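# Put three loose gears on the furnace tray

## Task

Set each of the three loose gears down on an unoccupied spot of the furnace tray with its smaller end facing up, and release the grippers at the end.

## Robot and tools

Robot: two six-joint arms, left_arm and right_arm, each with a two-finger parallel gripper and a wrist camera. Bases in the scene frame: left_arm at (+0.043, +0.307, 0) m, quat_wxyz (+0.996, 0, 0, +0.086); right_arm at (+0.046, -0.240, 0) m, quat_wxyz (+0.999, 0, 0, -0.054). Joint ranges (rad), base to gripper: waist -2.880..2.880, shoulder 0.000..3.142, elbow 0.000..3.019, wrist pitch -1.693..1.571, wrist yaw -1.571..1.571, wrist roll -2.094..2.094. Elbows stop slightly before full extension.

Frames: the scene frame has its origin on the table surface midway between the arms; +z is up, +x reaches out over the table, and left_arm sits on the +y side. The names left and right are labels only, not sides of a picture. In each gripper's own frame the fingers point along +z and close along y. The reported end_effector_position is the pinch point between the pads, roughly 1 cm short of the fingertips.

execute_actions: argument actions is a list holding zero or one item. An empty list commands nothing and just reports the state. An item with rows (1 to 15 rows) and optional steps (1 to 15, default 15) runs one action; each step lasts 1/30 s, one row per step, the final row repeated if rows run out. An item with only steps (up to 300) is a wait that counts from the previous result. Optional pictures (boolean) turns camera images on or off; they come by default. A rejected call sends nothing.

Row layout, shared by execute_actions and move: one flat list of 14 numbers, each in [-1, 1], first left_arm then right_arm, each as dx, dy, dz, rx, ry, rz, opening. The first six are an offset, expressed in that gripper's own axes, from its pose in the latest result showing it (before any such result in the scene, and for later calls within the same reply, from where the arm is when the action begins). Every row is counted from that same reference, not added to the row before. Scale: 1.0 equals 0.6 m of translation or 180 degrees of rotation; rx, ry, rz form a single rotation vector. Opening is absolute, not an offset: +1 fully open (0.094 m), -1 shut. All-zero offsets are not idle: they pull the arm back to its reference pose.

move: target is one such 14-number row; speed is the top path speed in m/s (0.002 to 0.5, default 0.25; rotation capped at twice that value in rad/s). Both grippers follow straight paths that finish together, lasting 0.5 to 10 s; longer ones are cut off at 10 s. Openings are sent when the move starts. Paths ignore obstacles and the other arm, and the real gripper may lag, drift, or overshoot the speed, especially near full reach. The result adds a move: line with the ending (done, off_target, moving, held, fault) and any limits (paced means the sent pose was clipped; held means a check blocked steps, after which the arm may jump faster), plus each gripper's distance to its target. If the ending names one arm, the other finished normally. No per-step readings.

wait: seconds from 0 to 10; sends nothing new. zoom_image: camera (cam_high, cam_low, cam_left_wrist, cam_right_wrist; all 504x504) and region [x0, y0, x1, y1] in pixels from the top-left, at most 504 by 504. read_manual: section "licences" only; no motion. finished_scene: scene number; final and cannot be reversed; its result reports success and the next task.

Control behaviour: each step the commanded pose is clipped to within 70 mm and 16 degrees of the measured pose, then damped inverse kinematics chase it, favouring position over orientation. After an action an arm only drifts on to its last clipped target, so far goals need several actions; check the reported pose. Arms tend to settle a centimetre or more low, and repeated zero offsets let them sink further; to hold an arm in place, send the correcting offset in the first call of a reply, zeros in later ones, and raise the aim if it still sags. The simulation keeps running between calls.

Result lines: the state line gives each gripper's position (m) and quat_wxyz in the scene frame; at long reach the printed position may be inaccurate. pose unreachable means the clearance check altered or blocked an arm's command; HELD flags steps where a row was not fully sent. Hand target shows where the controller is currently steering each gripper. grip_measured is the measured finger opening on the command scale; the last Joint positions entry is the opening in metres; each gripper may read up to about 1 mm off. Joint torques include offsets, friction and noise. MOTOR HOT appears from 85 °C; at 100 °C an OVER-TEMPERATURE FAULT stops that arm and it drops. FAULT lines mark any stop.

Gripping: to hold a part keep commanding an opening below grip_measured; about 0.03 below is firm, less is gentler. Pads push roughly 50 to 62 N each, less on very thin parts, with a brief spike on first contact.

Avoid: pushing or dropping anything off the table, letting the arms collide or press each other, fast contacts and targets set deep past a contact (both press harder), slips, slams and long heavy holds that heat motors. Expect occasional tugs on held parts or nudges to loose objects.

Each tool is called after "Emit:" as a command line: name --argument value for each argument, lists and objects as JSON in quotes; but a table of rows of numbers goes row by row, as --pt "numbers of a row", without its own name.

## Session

Emit:
execute_actions --actions '[]'

Emit:
zoom_image --camera "cam_high" --region '[150, 170, 430, 420]'

Scene clock: 0.00 s of 6000.00 s.
left_arm: end_effector_position=(+0.6255, +0.5410, +0.1298) grip_measured=+1.000 end_effector_quat_wxyz=(+0.328, +0.583, +0.550, +0.500) | right_arm: end_effector_position=(+0.4713, -0.1541, +0.2298) grip_measured=+1.000 end_effector_quat_wxyz=(+0.093, -0.274, +0.940, -0.178)
Joint positions: left_arm=[0.284 1.735 0.863 0.573 0.268 1.887 0.094] | right_arm=[ 0.452  1.365  1.222 -1.255  0.368 -0.255  0.094]
Joint velocities: left_arm=[ 0.015  0.005  0.012 -0.007  0.081 -0.037  0.   ] | right_arm=[ 0.015  0.005 -0.017 -0.002  0.022  0.037  0.   ]
Joint torques (N m, as the arm reports them, + toward a larger angle): no reading
Motor temperatures (°C, as the motors report them): left_arm=[29 31 28 28 29 30] | right_arm=[27 30 29 30 29 26]
Hand target (left_arm): +0.633, +0.545, +0.142; +0.331, +0.579, +0.542, +0.511
Hand target (right_arm): +0.480, -0.151, +0.246; +0.112, -0.270, +0.940, -0.177

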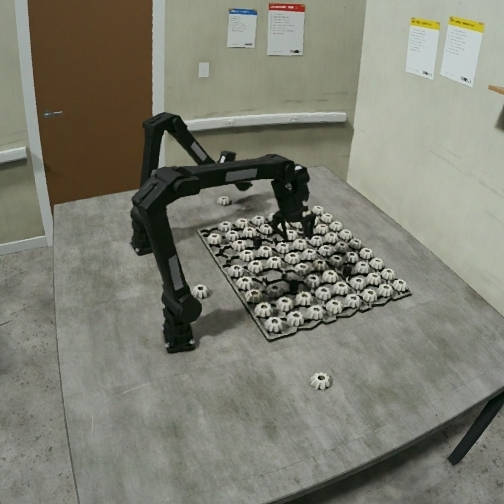

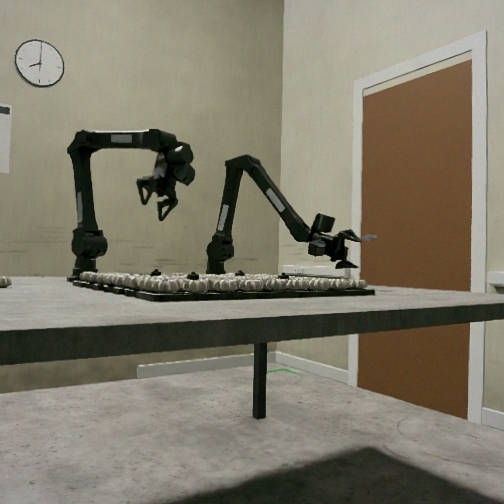

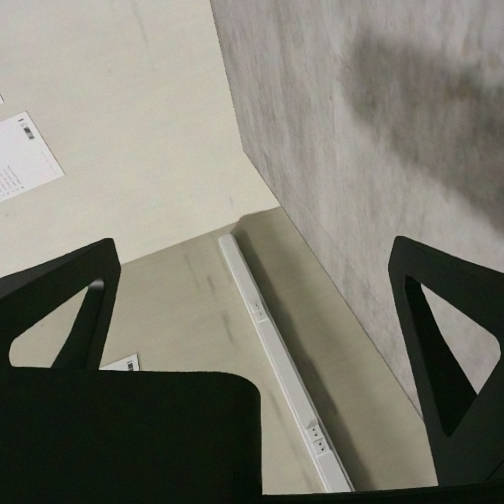

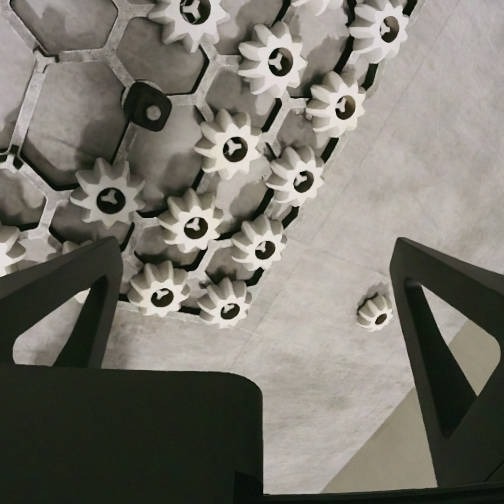

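Region (150, 170, 430, 420) of cam_high's 504x504 image, scaled by 1.800, with more detail than that image has; it fills the top 450 rows of this view, and the rest is white.

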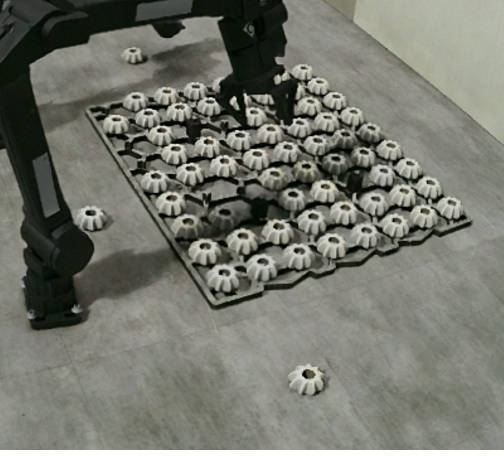

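Emit:
move --target '[0.011,-0.097,-0.249,0.412,0.078,-0.230,1, 0.530,-0.3865,0.334,-0.0892,0.1067,0.4245,1]' --speed 0.3

Scene clock: 26.13 s of 6000.00 s.
left_arm: end_effector_position=(+0.4490, +0.5190, +0.1062) grip_measured=+1.000 end_effector_quat_wxyz=(-0.006, +0.390, +0.921, -0.015) | right_arm: end_effector_position=(+0.3564, -0.5571, +0.0970) grip_measured=+1.000 end_effector_quat_wxyz=(-0.015, +0.380, +0.925, +0.008)
Joint positions: left_arm=[ 0.315  1.638  1.229 -1.193  0.009  1.288  0.094] | right_arm=[-0.688  1.615  1.174 -1.163 -0.003 -0.016  0.094]
Joint velocities: left_arm=[-0.005  0.005 -0.012  0.002 -0.081 -0.125  0.   ] | right_arm=[ 0.005 -0.005 -0.032  0.007 -0.081  0.081  0.   ]
Joint torques (N m, as the arm reports them, + toward a larger angle): left_arm=[  1.1  -12.13  11.13  -0.42   0.19  -0.18] | right_arm=[  1.1  -10.04  10.67   0.09   0.02   0.21]
Motor temperatures (°C, as the motors report them): left_arm=[29 33 31 28 29 30] | right_arm=[27 30 32 30 29 26]
Hand target (left_arm): +0.465, +0.530, +0.120; +0.004, +0.381, +0.925, -0.004
Hand target (right_arm): +0.374, -0.571, +0.117; +0.008, +0.384, +0.923, -0.001
Off the commanded pose (left_arm): 0.025 m, 2 deg.
Off the commanded pose (right_arm): 0.024 m, 2 deg.
After step 90, 20.17 s passed at rest.
move: off_target (left_arm, right_arm)

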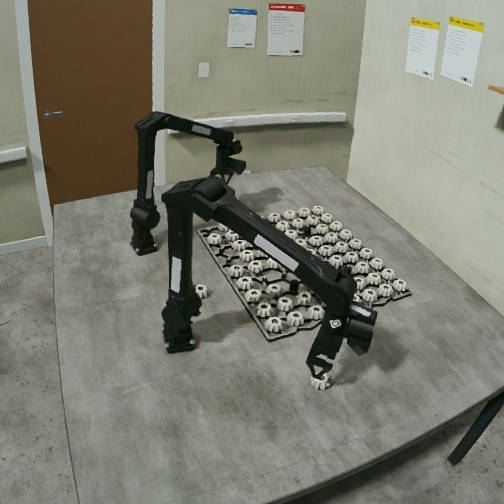

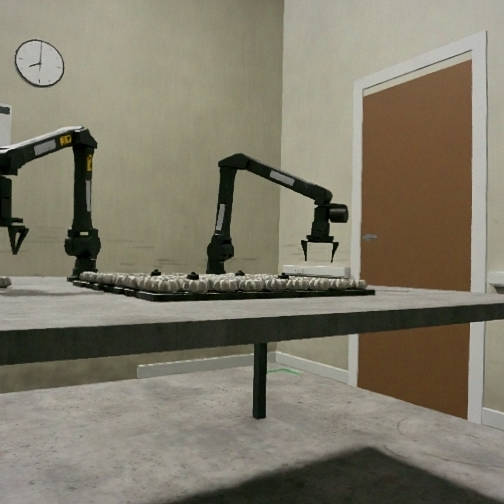

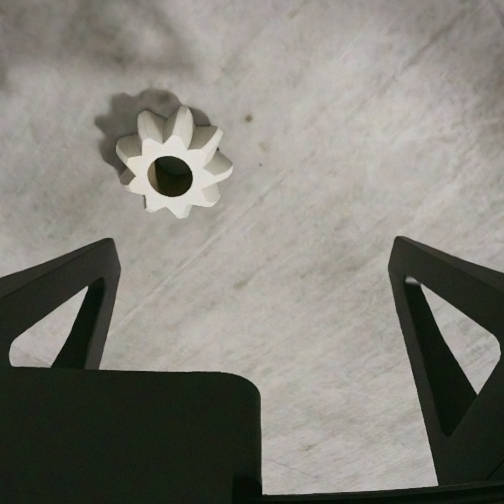

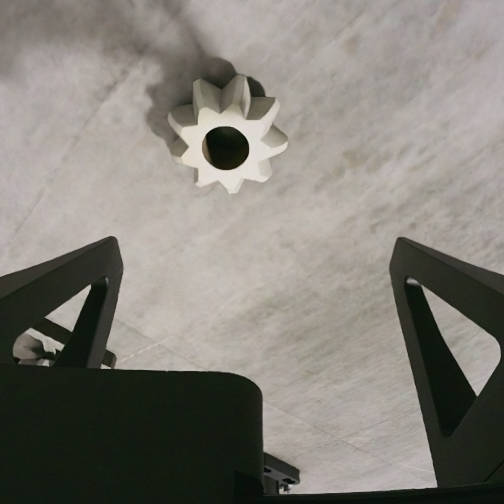

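Emit:
move --target '[-0.003,0.076,0.095,0,0,0,1, -0.028,0.027,0.085,0,0,0,1]' --speed 0.12

Scene clock: 29.77 s of 6000.00 s.
left_arm: end_effector_position=(+0.4604, +0.5333, +0.0367) grip_measured=+1.000 end_effector_quat_wxyz=(-0.024, +0.388, +0.921, -0.036) | right_arm: end_effector_position=(+0.3749, -0.5576, +0.0485) grip_measured=+1.000 end_effector_quat_wxyz=(-0.018, +0.378, +0.926, +0.009)
Joint positions: left_arm=[ 0.329  1.795  1.234 -1.097  0.007  1.299  0.094] | right_arm=[-0.66   1.712  1.156 -1.054 -0.003  0.007  0.094]
Joint velocities: left_arm=[ 0.005 -0.005 -0.002  0.007  0.022  0.051  0.   ] | right_arm=[-0.005 -0.015 -0.007 -0.007 -0.022 -0.095  0.   ]
Joint torques (N m, as the arm reports them, + toward a larger angle): left_arm=[  1.5  -14.03  10.23   0.4    0.11   0.1 ] | right_arm=[  1.3  -11.19   5.86   0.95   0.05   0.19]
Motor temperatures (°C, as the motors report them): left_arm=[29 33 32 28 29 30] | right_arm=[27 30 32 30 29 26]
Hand target (left_arm): +0.481, +0.548, +0.049; -0.006, +0.390, +0.921, -0.015
Hand target (right_arm): +0.378, -0.556, +0.045; -0.015, +0.380, +0.925, +0.008
Off the commanded pose (left_arm): 0.028 m, 3 deg.
Off the commanded pose (right_arm): 0.005 m, 0 deg.
move: off_target (left_arm)

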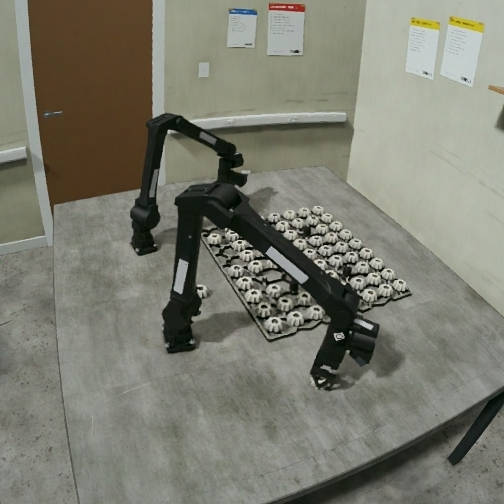

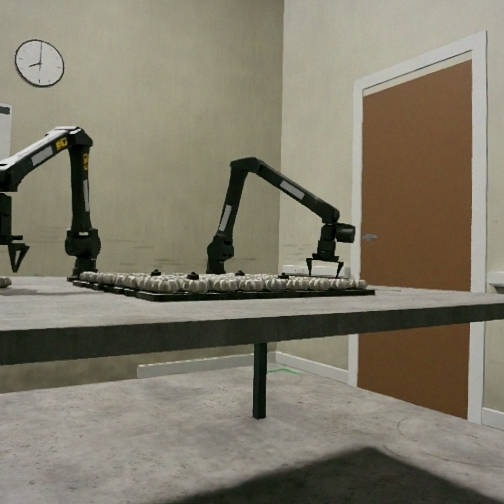

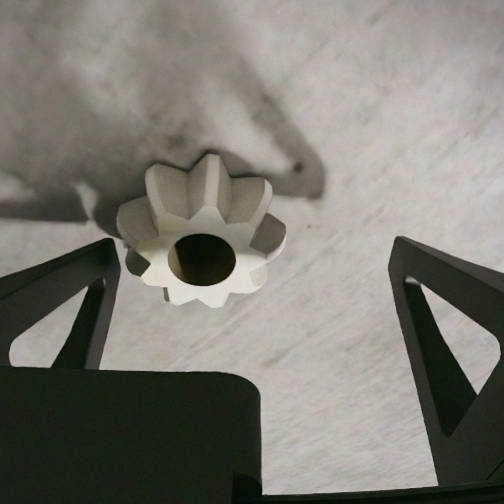

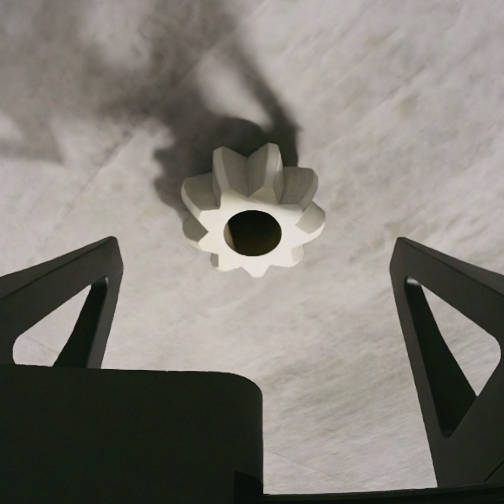

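Emit:
move --target '[-0.005,0.074,-0.042,-0.027,-0.005,0,1, 0.003,0.002,0.066,0,0,0,1]' --speed 0.06

Scene clock: 36.70 s of 6000.00 s.
left_arm: end_effector_position=(+0.4786, +0.5481, +0.0522) grip_measured=+1.000 end_effector_quat_wxyz=(-0.010, +0.387, +0.922, -0.015) | right_arm: end_effector_position=(+0.3726, -0.5554, +0.0150) grip_measured=+1.000 end_effector_quat_wxyz=(-0.018, +0.378, +0.925, +0.008)
Joint positions: left_arm=[ 0.336  1.797  1.287 -1.097  0.002  1.303  0.094] | right_arm=[-0.66   1.755  1.11  -0.965 -0.003  0.008  0.094]
Joint velocities: left_arm=[ 0.005  0.024 -0.002 -0.012 -0.037  0.081  0.   ] | right_arm=[ 0.005  0.005 -0.017 -0.007 -0.022 -0.007  0.   ]
Joint torques (N m, as the arm reports them, + toward a larger angle): left_arm=[  1.16 -13.37  10.36   0.36   0.     0.08] | right_arm=[  1.   -11.25   5.26   0.98   0.12   0.12]
Motor temperatures (°C, as the motors report them): left_arm=[29 33 32 28 29 30] | right_arm=[27 30 32 30 29 26]
Hand target (left_arm): +0.495, +0.563, +0.059; -0.000, +0.388, +0.922, +0.000
Hand target (right_arm): +0.372, -0.554, +0.009; -0.018, +0.378, +0.926, +0.009
Off the commanded pose (left_arm): 0.024 m, 2 deg.
Off the commanded pose (right_arm): 0.006 m, 0 deg.
After step 90, 2.73 s passed at rest.
move: off_target (left_arm)

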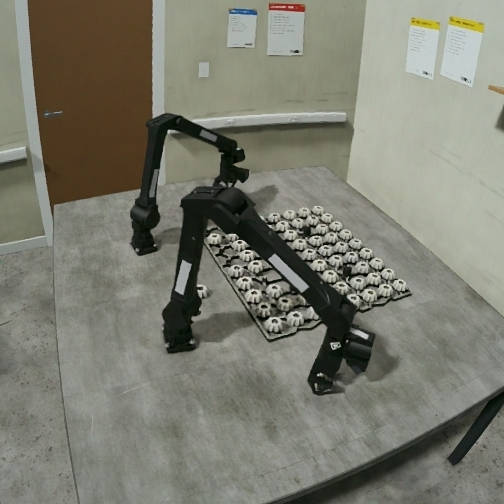

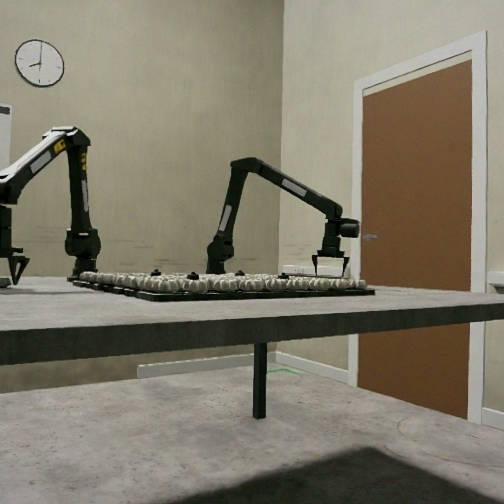

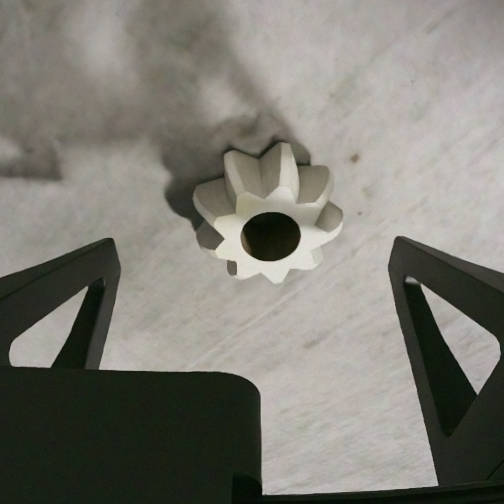

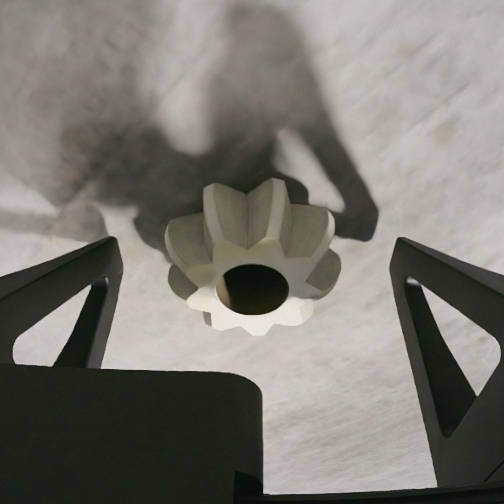

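Emit:
move --target '[0.003,-0.01,0.063,-0.008,-0.004,0,1, 0.004,0.002,0.013,0,0,0,1]' --speed 0.05

Scene clock: 40.63 s of 6000.00 s.
left_arm: end_effector_position=(+0.4730, +0.5446, +0.0245) grip_measured=+1.000 end_effector_quat_wxyz=(+0.002, +0.387, +0.922, -0.001) | right_arm: end_effector_position=(+0.3712, -0.5540, +0.0126) grip_measured=+1.000 end_effector_quat_wxyz=(-0.018, +0.378, +0.925, +0.009)
Joint positions: left_arm=[ 0.336  1.801  1.208 -0.978  0.004  1.303  0.094] | right_arm=[-0.66   1.755  1.102 -0.957 -0.003  0.008  0.094]
Joint velocities: left_arm=[-0.005 -0.015  0.002 -0.007 -0.081 -0.022  0.   ] | right_arm=[ 0.005 -0.005  0.012 -0.002 -0.007 -0.022  0.   ]
Joint torques (N m, as the arm reports them, + toward a larger angle): left_arm=[  0.62 -13.16   6.35   0.57   0.18   0.  ] | right_arm=[  1.01 -11.22   5.4    1.05   0.1    0.15]
Motor temperatures (°C, as the motors report them): left_arm=[29 33 33 28 29 30] | right_arm=[27 31 32 30 29 26]
Hand target (left_arm): +0.472, +0.545, +0.015; +0.000, +0.387, +0.922, -0.005
Hand target (right_arm): +0.371, -0.553, +0.007; -0.018, +0.378, +0.925, +0.008
Off the commanded pose (left_arm): 0.010 m, 1 deg.
Off the commanded pose (right_arm): 0.005 m, 0 deg.
move: done

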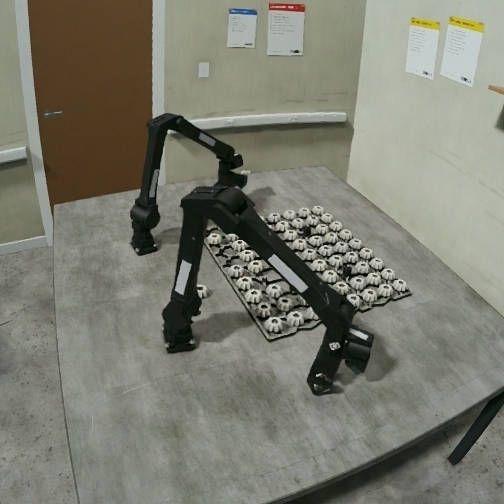

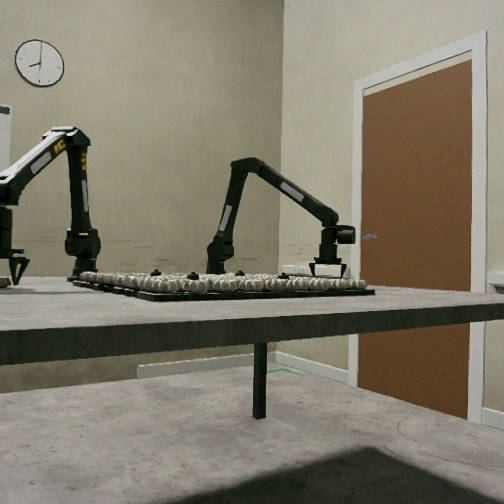

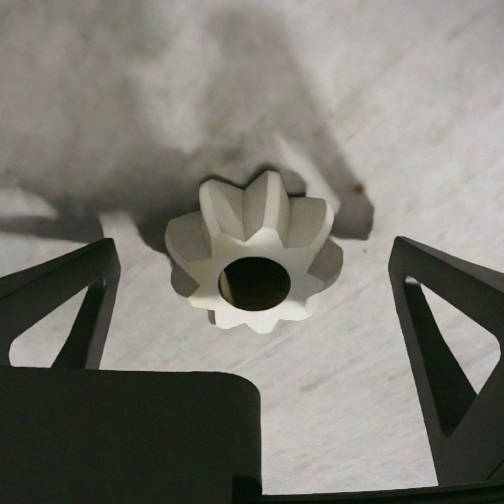

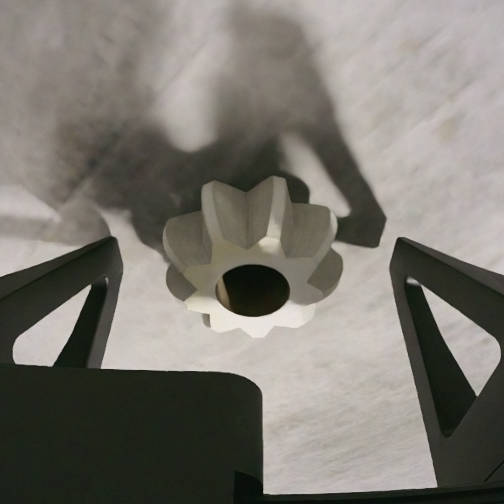

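Emit:
move --target '[0,0,0.024,0,0,0,1, 0,0,0,0,0,0,0.165]' --speed 0.03

Scene clock: 42.93 s of 6000.00 s.
left_arm: end_effector_position=(+0.4744, +0.5453, +0.0207) grip_measured=+1.000 end_effector_quat_wxyz=(+0.005, +0.387, +0.922, +0.003) | right_arm: end_effector_position=(+0.3712, -0.5539, +0.0126) grip_measured=+0.202 end_effector_quat_wxyz=(-0.018, +0.378, +0.925, +0.009)
Joint positions: left_arm=[ 0.336  1.804  1.201 -0.957  0.004  1.303  0.094] | right_arm=[-0.66   1.755  1.102 -0.957 -0.003  0.008  0.056]
Joint velocities: left_arm=[ 0.005 -0.005 -0.007 -0.017  0.051  0.066  0.   ] | right_arm=[-0.005 -0.005 -0.007  0.002  0.007 -0.007  0.   ]
Joint torques (N m, as the arm reports them, + toward a larger angle): left_arm=[  0.46 -13.34   6.14   0.95   0.09  -0.02] | right_arm=[  0.61 -12.11   5.74   0.55   0.14   0.11]
Motor temperatures (°C, as the motors report them): left_arm=[29 33 32 28 29 30] | right_arm=[27 31 31 30 29 26]
Hand target (left_arm): +0.473, +0.545, +0.010; +0.002, +0.387, +0.922, -0.001
Hand target (right_arm): +0.371, -0.554, +0.013; -0.018, +0.378, +0.925, +0.009
Off the commanded pose (left_arm): 0.011 m, 1 deg.
Off the commanded pose (right_arm): 0.000 m, 0 deg.
move: off_target (left_arm)

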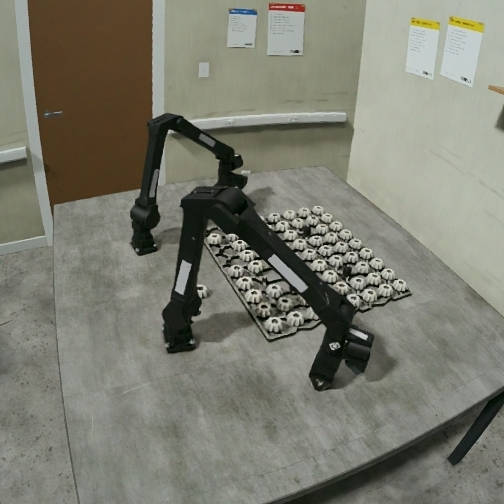

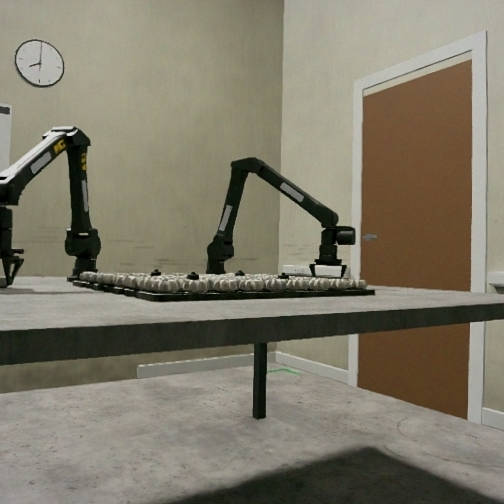

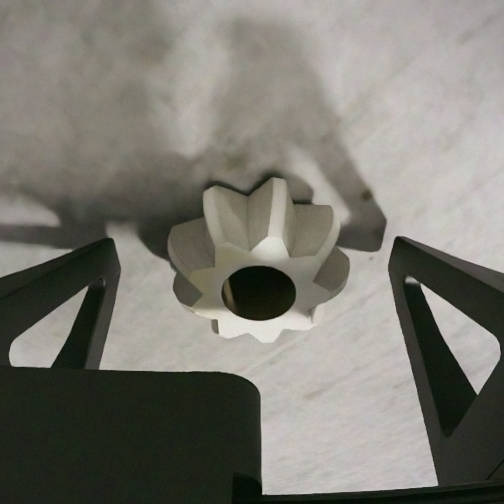

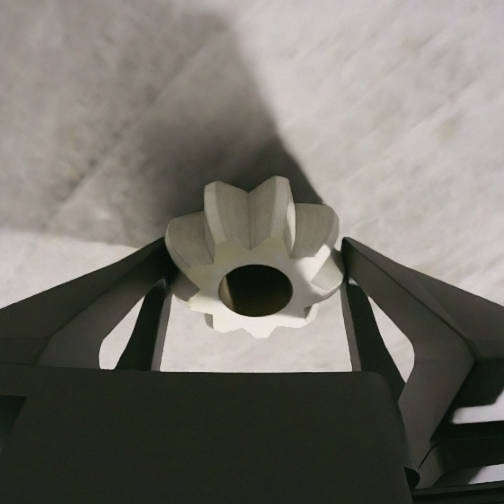

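Emit:
move --target '[0,0,0,0,0,0,0.16, 0,0,0,0,0,0,0.165]' --speed 0.03

Emit:
move --target '[0,0,-0.15,0,0,0,0.16, 0,0,-0.15,0,0,0,0.165]' --speed 0.1

Scene clock: 45.83 s of 6000.00 s.
left_arm: end_effector_position=(+0.4742, +0.5453, +0.0206) grip_measured=+0.185 end_effector_quat_wxyz=(+0.004, +0.387, +0.922, +0.003) | right_arm: end_effector_position=(+0.3712, -0.5539, +0.0126) grip_measured=+0.202 end_effector_quat_wxyz=(-0.018, +0.378, +0.925, +0.009)
Joint positions: left_arm=[ 0.336  1.804  1.2   -0.957  0.004  1.303  0.056] | right_arm=[-0.66   1.755  1.102 -0.957 -0.003  0.008  0.056]
Joint velocities: left_arm=[ 0.005  0.005 -0.012 -0.002  0.022 -0.022 -0.   ] | right_arm=[-0.015  0.005  0.007  0.002  0.051  0.007 -0.   ]
Joint torques (N m, as the arm reports them, + toward a larger angle): left_arm=[  0.44 -14.73   6.6    0.21   0.1   -0.02] | right_arm=[  0.52 -11.64   5.91   0.63   0.09   0.08]
Motor temperatures (°C, as the motors report them): left_arm=[29 33 32 28 29 30] | right_arm=[27 31 31 30 29 26]
Hand target (left_arm): +0.474, +0.545, +0.021; +0.005, +0.387, +0.922, +0.003
Hand target (right_arm): +0.371, -0.554, +0.013; -0.018, +0.378, +0.925, +0.009
Off the commanded pose (left_arm): 0.000 m, 0 deg.
Off the commanded pose (right_arm): 0.000 m, 0 deg.
move: done

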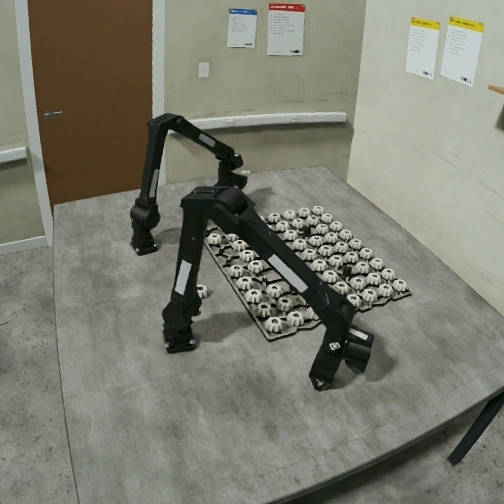

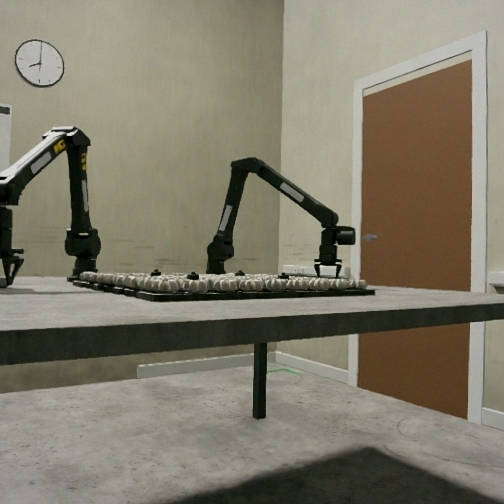

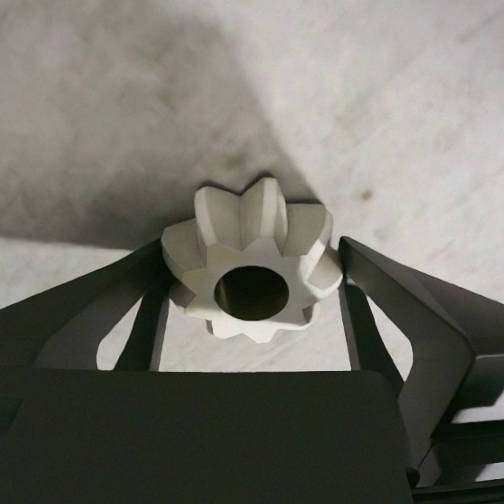

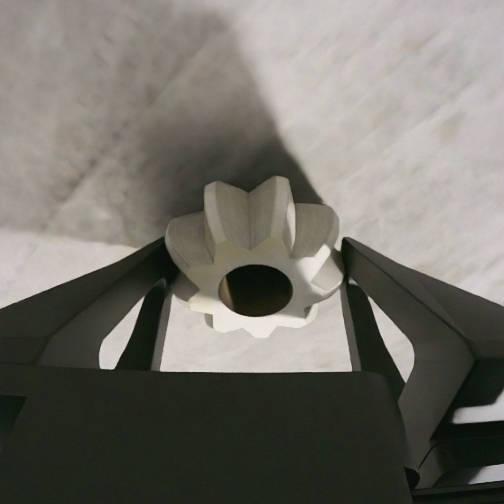

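Scene clock: 47.17 s of 6000.00 s.
left_arm: end_effector_position=(+0.4506, +0.5322, +0.0756) grip_measured=+0.185 end_effector_quat_wxyz=(-0.020, +0.387, +0.921, -0.028) | right_arm: end_effector_position=(+0.3537, -0.5370, +0.0684) grip_measured=+0.202 end_effector_quat_wxyz=(-0.056, +0.378, +0.924, +0.024)
Joint positions: left_arm=[ 0.336  1.713  1.237 -1.164  0.004  1.303  0.056] | right_arm=[-0.66   1.665  1.149 -1.176 -0.003  0.008  0.056]
Joint velocities: left_arm=[-0.015 -0.005  0.002 -0.002 -0.022  0.037 -0.001] | right_arm=[ 0.005 -0.005  0.002  0.007  0.051  0.007 -0.   ]
Joint torques (N m, as the arm reports them, + toward a larger angle): left_arm=[  0.34 -15.82  11.37  -0.32   0.09  -0.02] | right_arm=[  1.35 -12.78  10.67  -0.05   0.1    0.13]
Motor temperatures (°C, as the motors report them): left_arm=[29 33 32 28 29 30] | right_arm=[27 31 31 30 29 26]
Hand target (left_arm): +0.471, +0.543, +0.111; +0.005, +0.387, +0.922, +0.003
Hand target (right_arm): +0.374, -0.555, +0.103; -0.017, +0.378, +0.925, +0.009
Off the commanded pose (left_arm): 0.044 m, 5 deg.
Off the commanded pose (right_arm): 0.044 m, 5 deg.
move: off_target (left_arm, right_arm)

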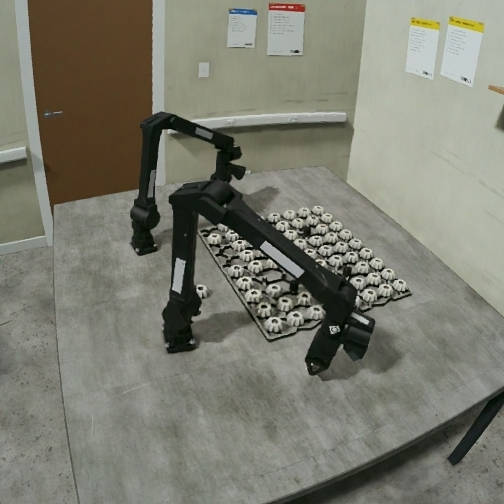

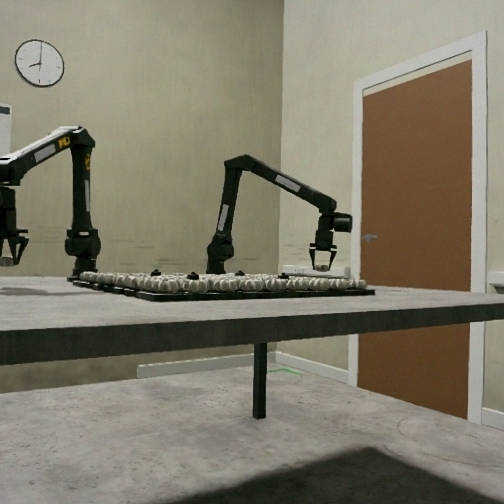

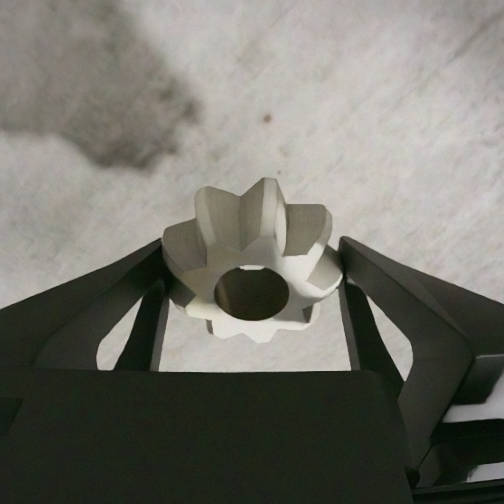

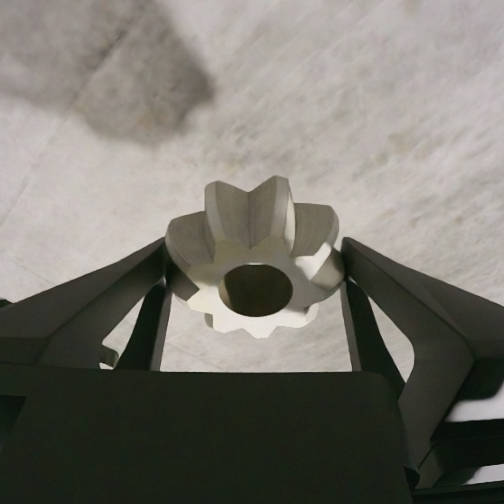

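Emit:
move --target '[-0.1115,-0.443,-0.063,-0.021,-0.005,-0.003,0.16, 0.478,0.644,-0.07,0.0005,-0.039,0.003,0.165]' --speed 0.22

Scene clock: 60.70 s of 6000.00 s.
left_arm: end_effector_position=(+0.3115, +0.3004, +0.1203) grip_measured=+0.185 end_effector_quat_wxyz=(-0.006, +0.388, +0.922, -0.005) | right_arm: end_effector_position=(+0.3957, -0.0716, +0.1148) grip_measured=+0.202 end_effector_quat_wxyz=(-0.030, +0.373, +0.927, -0.023)
Joint positions: left_arm=[-0.191  1.109  0.751 -1.227  0.004  0.778  0.056] | right_arm=[ 0.553  1.483  1.069 -1.23  -0.013  1.209  0.056]
Joint velocities: left_arm=[ 0.005  0.005 -0.002  0.002  0.066  0.022 -0.001] | right_arm=[-0.005  0.005  0.022 -0.002  0.037 -0.007 -0.001]
Joint torques (N m, as the arm reports them, + toward a larger angle): left_arm=[ 0.23 -6.12  7.78 -0.15 -0.04 -0.1 ] | right_arm=[ 0.62 -9.54 11.39 -0.14  0.29  0.22]
Motor temperatures (°C, as the motors report them): left_arm=[29 33 33 28 29 30] | right_arm=[27 31 33 30 29 26]
Hand target (left_arm): +0.310, +0.300, +0.126; -0.002, +0.383, +0.924, -0.001
Hand target (right_arm): +0.420, -0.063, +0.142; -0.007, +0.382, +0.924, -0.000
Off the commanded pose (left_arm): 0.010 m, 1 deg.
Off the commanded pose (right_arm): 0.043 m, 4 deg.
After step 90, 7.77 s passed at rest.
move: off_target (right_arm)

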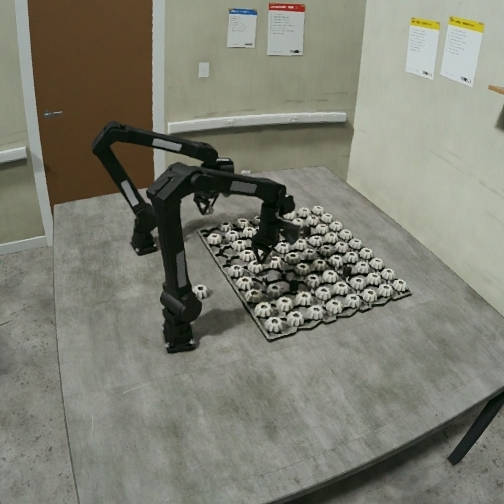

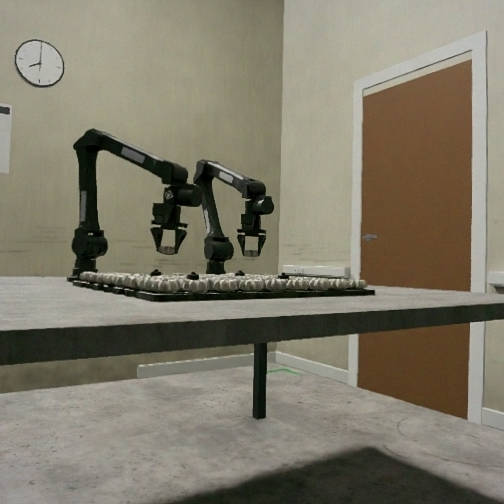

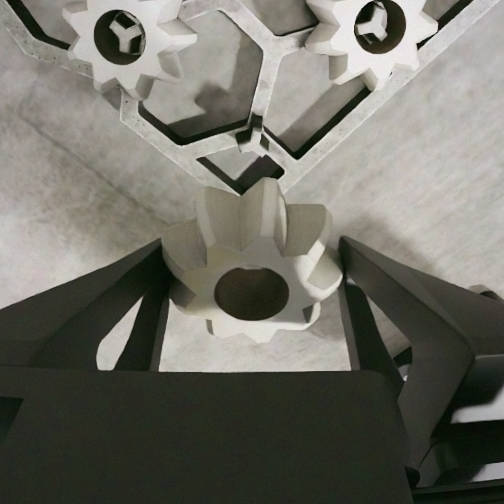

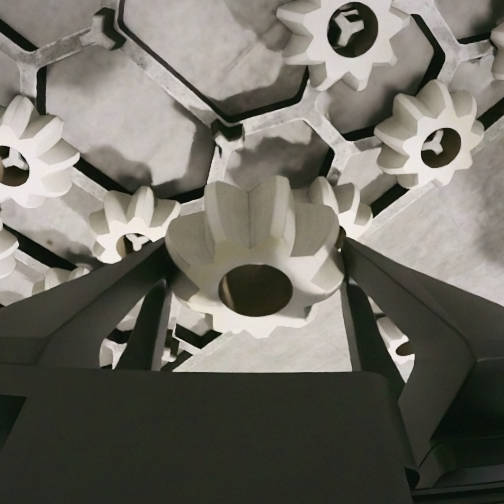

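Emit:
move --target '[-0.018,-0.002,0.10,-0.003,-0.003,0,0.16, -0.017,0.030,0.097,-0.021,-0.012,0.006,0.165]' --speed 0.08

Scene clock: 67.43 s of 6000.00 s.
left_arm: end_effector_position=(+0.3119, +0.2951, +0.0585) grip_measured=+0.185 end_effector_quat_wxyz=(-0.009, +0.389, +0.921, -0.006) | right_arm: end_effector_position=(+0.4056, -0.0687, +0.0522) grip_measured=+0.202 end_effector_quat_wxyz=(-0.008, +0.375, +0.927, -0.007)
Joint positions: left_arm=[-0.211  1.209  0.644 -1.027  0.004  0.76   0.056] | right_arm=[ 0.553  1.56   0.972 -1.004 -0.003  1.214  0.056]
Joint velocities: left_arm=[-0.005 -0.005 -0.002  0.007  0.037  0.007 -0.   ] | right_arm=[ 0.015 -0.005 -0.017  0.012 -0.007 -0.007 -0.   ]
Joint torques (N m, as the arm reports them, + toward a larger angle): left_arm=[-0.33 -6.12  7.    0.81  0.07 -0.12] | right_arm=[ 0.76 -9.65  6.12  1.1   0.37  0.18]
Motor temperatures (°C, as the motors report them): left_arm=[29 33 33 28 29 30] | right_arm=[27 31 33 30 29 26]
Hand target (left_arm): +0.317, +0.292, +0.060; +0.000, +0.388, +0.922, -0.002
Hand target (right_arm): +0.411, -0.068, +0.055; +0.000, +0.382, +0.924, +0.001
Off the commanded pose (left_arm): 0.007 m, 1 deg.
Off the commanded pose (right_arm): 0.007 m, 2 deg.
After step 90, 2.60 s passed at rest.
move: done

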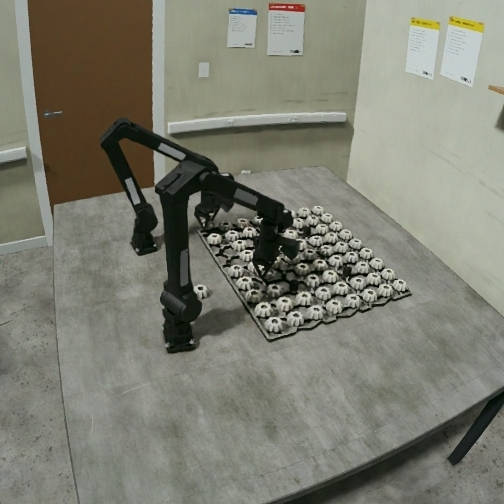

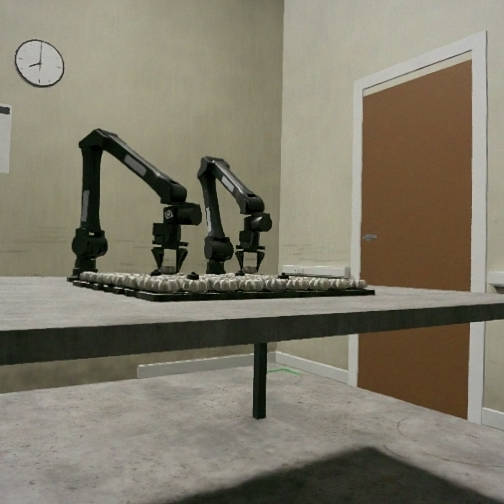

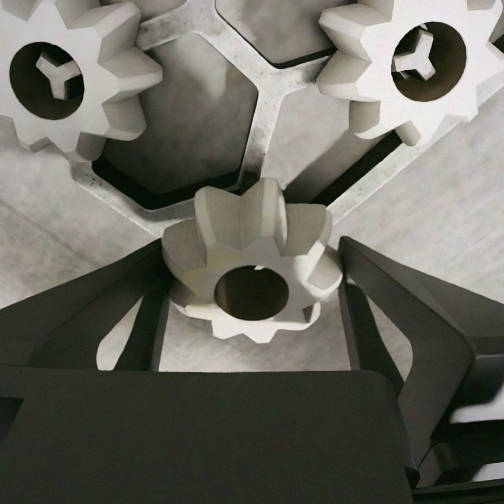

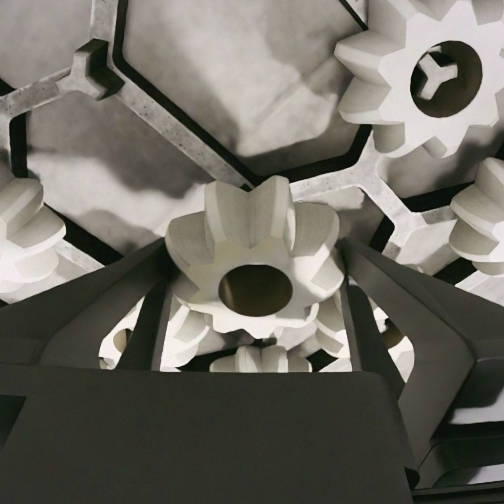

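Emit:
move --target '[-0.012,0.006,0.04,-0.004,-0.005,0,0.16, -0.007,-0.005,0.038,-0.005,-0.003,0,0.165]' --speed 0.025

Scene clock: 73.77 s of 6000.00 s.
left_arm: end_effector_position=(+0.3164, +0.2944, +0.0356) grip_measured=+0.185 end_effector_quat_wxyz=(-0.004, +0.389, +0.921, -0.005) | right_arm: end_effector_position=(+0.4033, -0.0715, +0.0305) grip_measured=+0.202 end_effector_quat_wxyz=(-0.004, +0.376, +0.926, -0.003)
Joint positions: left_arm=[-0.211  1.261  0.613 -0.933  0.007  0.76   0.056] | right_arm=[ 0.55   1.582  0.929 -0.928 -0.002  1.213  0.056]
Joint velocities: left_arm=[-0.015  0.005  0.002 -0.002 -0.066 -0.051 -0.   ] | right_arm=[-0.015  0.005  0.002  0.002 -0.051 -0.007 -0.   ]
Joint torques (N m, as the arm reports them, + toward a larger angle): left_arm=[-0.1  -5.73  6.4   0.7   0.04 -0.08] | right_arm=[ 0.33 -9.44  5.6   0.99  0.29  0.  ]
Motor temperatures (°C, as the motors report them): left_arm=[29 33 32 28 29 30] | right_arm=[27 31 33 30 29 26]
Hand target (left_arm): +0.319, +0.293, +0.034; +0.000, +0.389, +0.921, -0.003
Hand target (right_arm): +0.406, -0.074, +0.030; -0.001, +0.375, +0.927, -0.001
Off the commanded pose (left_arm): 0.004 m, 0 deg.
Off the commanded pose (right_arm): 0.004 m, 0 deg.
After step 90, 2.07 s passed at rest.
move: done

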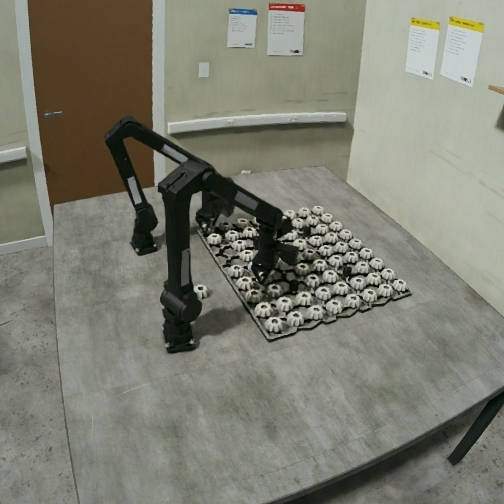

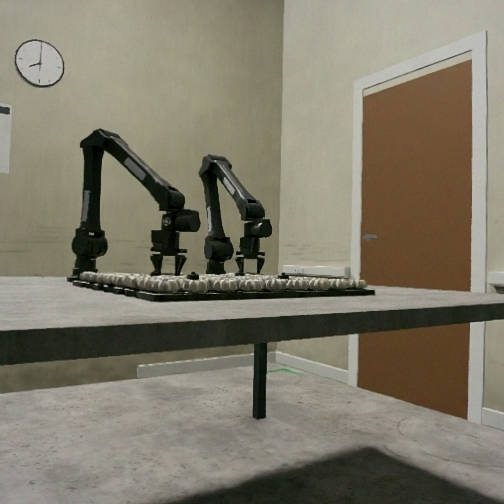

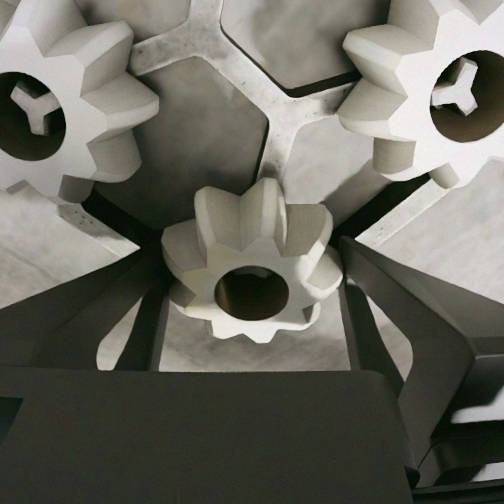

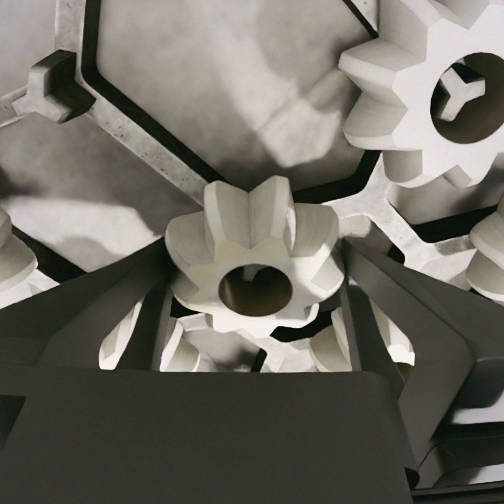

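Emit:
move --target '[-0.003,0,0.011,0,0,0,0.16, -0.002,0,0.011,0,0,0,0.165]' --speed 0.015

Scene clock: 77.47 s of 6000.00 s.
left_arm: end_effector_position=(+0.3164, +0.2940, +0.0314) grip_measured=+0.185 end_effector_quat_wxyz=(-0.005, +0.389, +0.921, -0.007) | right_arm: end_effector_position=(+0.4035, -0.0715, +0.0279) grip_measured=+0.202 end_effector_quat_wxyz=(-0.005, +0.376, +0.927, -0.005)
Joint positions: left_arm=[-0.211  1.273  0.61  -0.921  0.009  0.76   0.056] | right_arm=[ 0.55   1.589  0.929 -0.925 -0.002  1.213  0.056]
Joint velocities: left_arm=[-0.024 -0.005 -0.007 -0.002  0.007  0.022 -0.002] | right_arm=[-0.005 -0.005 -0.032 -0.017 -0.022 -0.11  -0.   ]
Joint torques (N m, as the arm reports them, + toward a larger angle): left_arm=[ 0.05 -5.61  6.17  0.65  0.03 -0.06] | right_arm=[ 0.71 -9.09  5.37  1.01  0.23  0.05]
Motor temperatures (°C, as the motors report them): left_arm=[29 33 32 28 29 30] | right_arm=[27 31 32 30 29 26]
Hand target (left_arm): +0.318, +0.293, +0.029; -0.003, +0.389, +0.921, -0.005
Hand target (right_arm): +0.404, -0.072, +0.024; -0.004, +0.376, +0.926, -0.003
Off the commanded pose (left_arm): 0.003 m, 0 deg.
Off the commanded pose (right_arm): 0.004 m, 0 deg.
move: done

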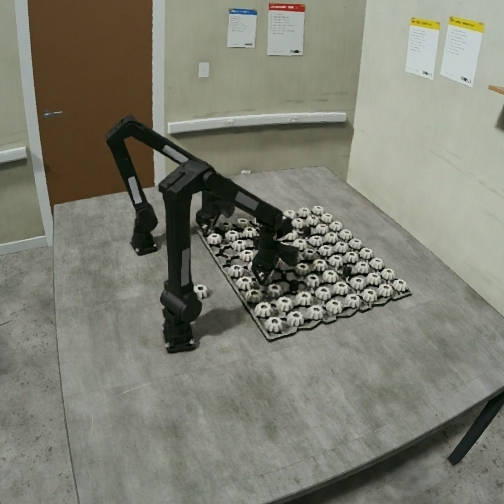

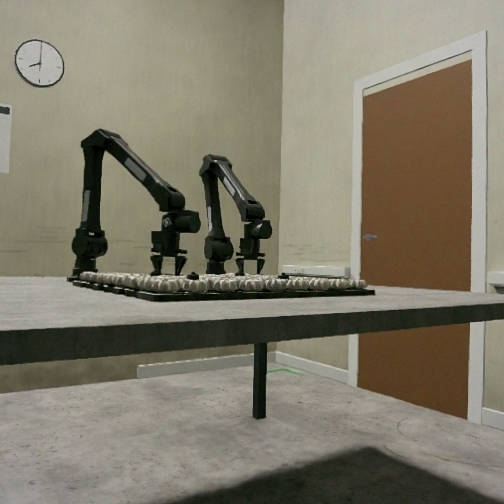

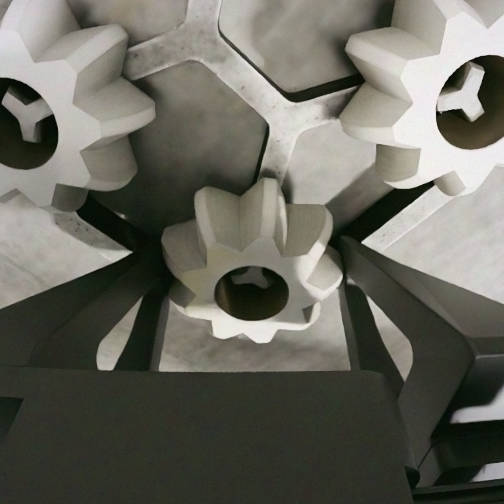

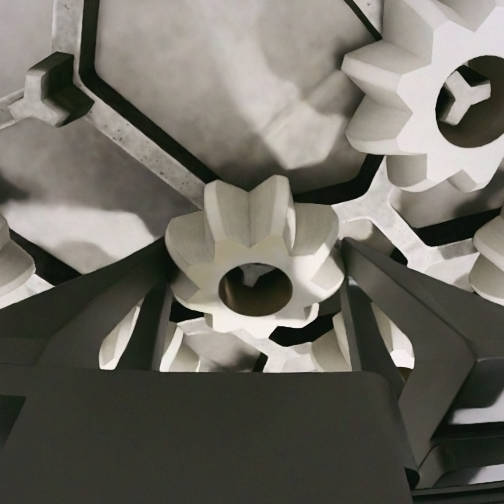

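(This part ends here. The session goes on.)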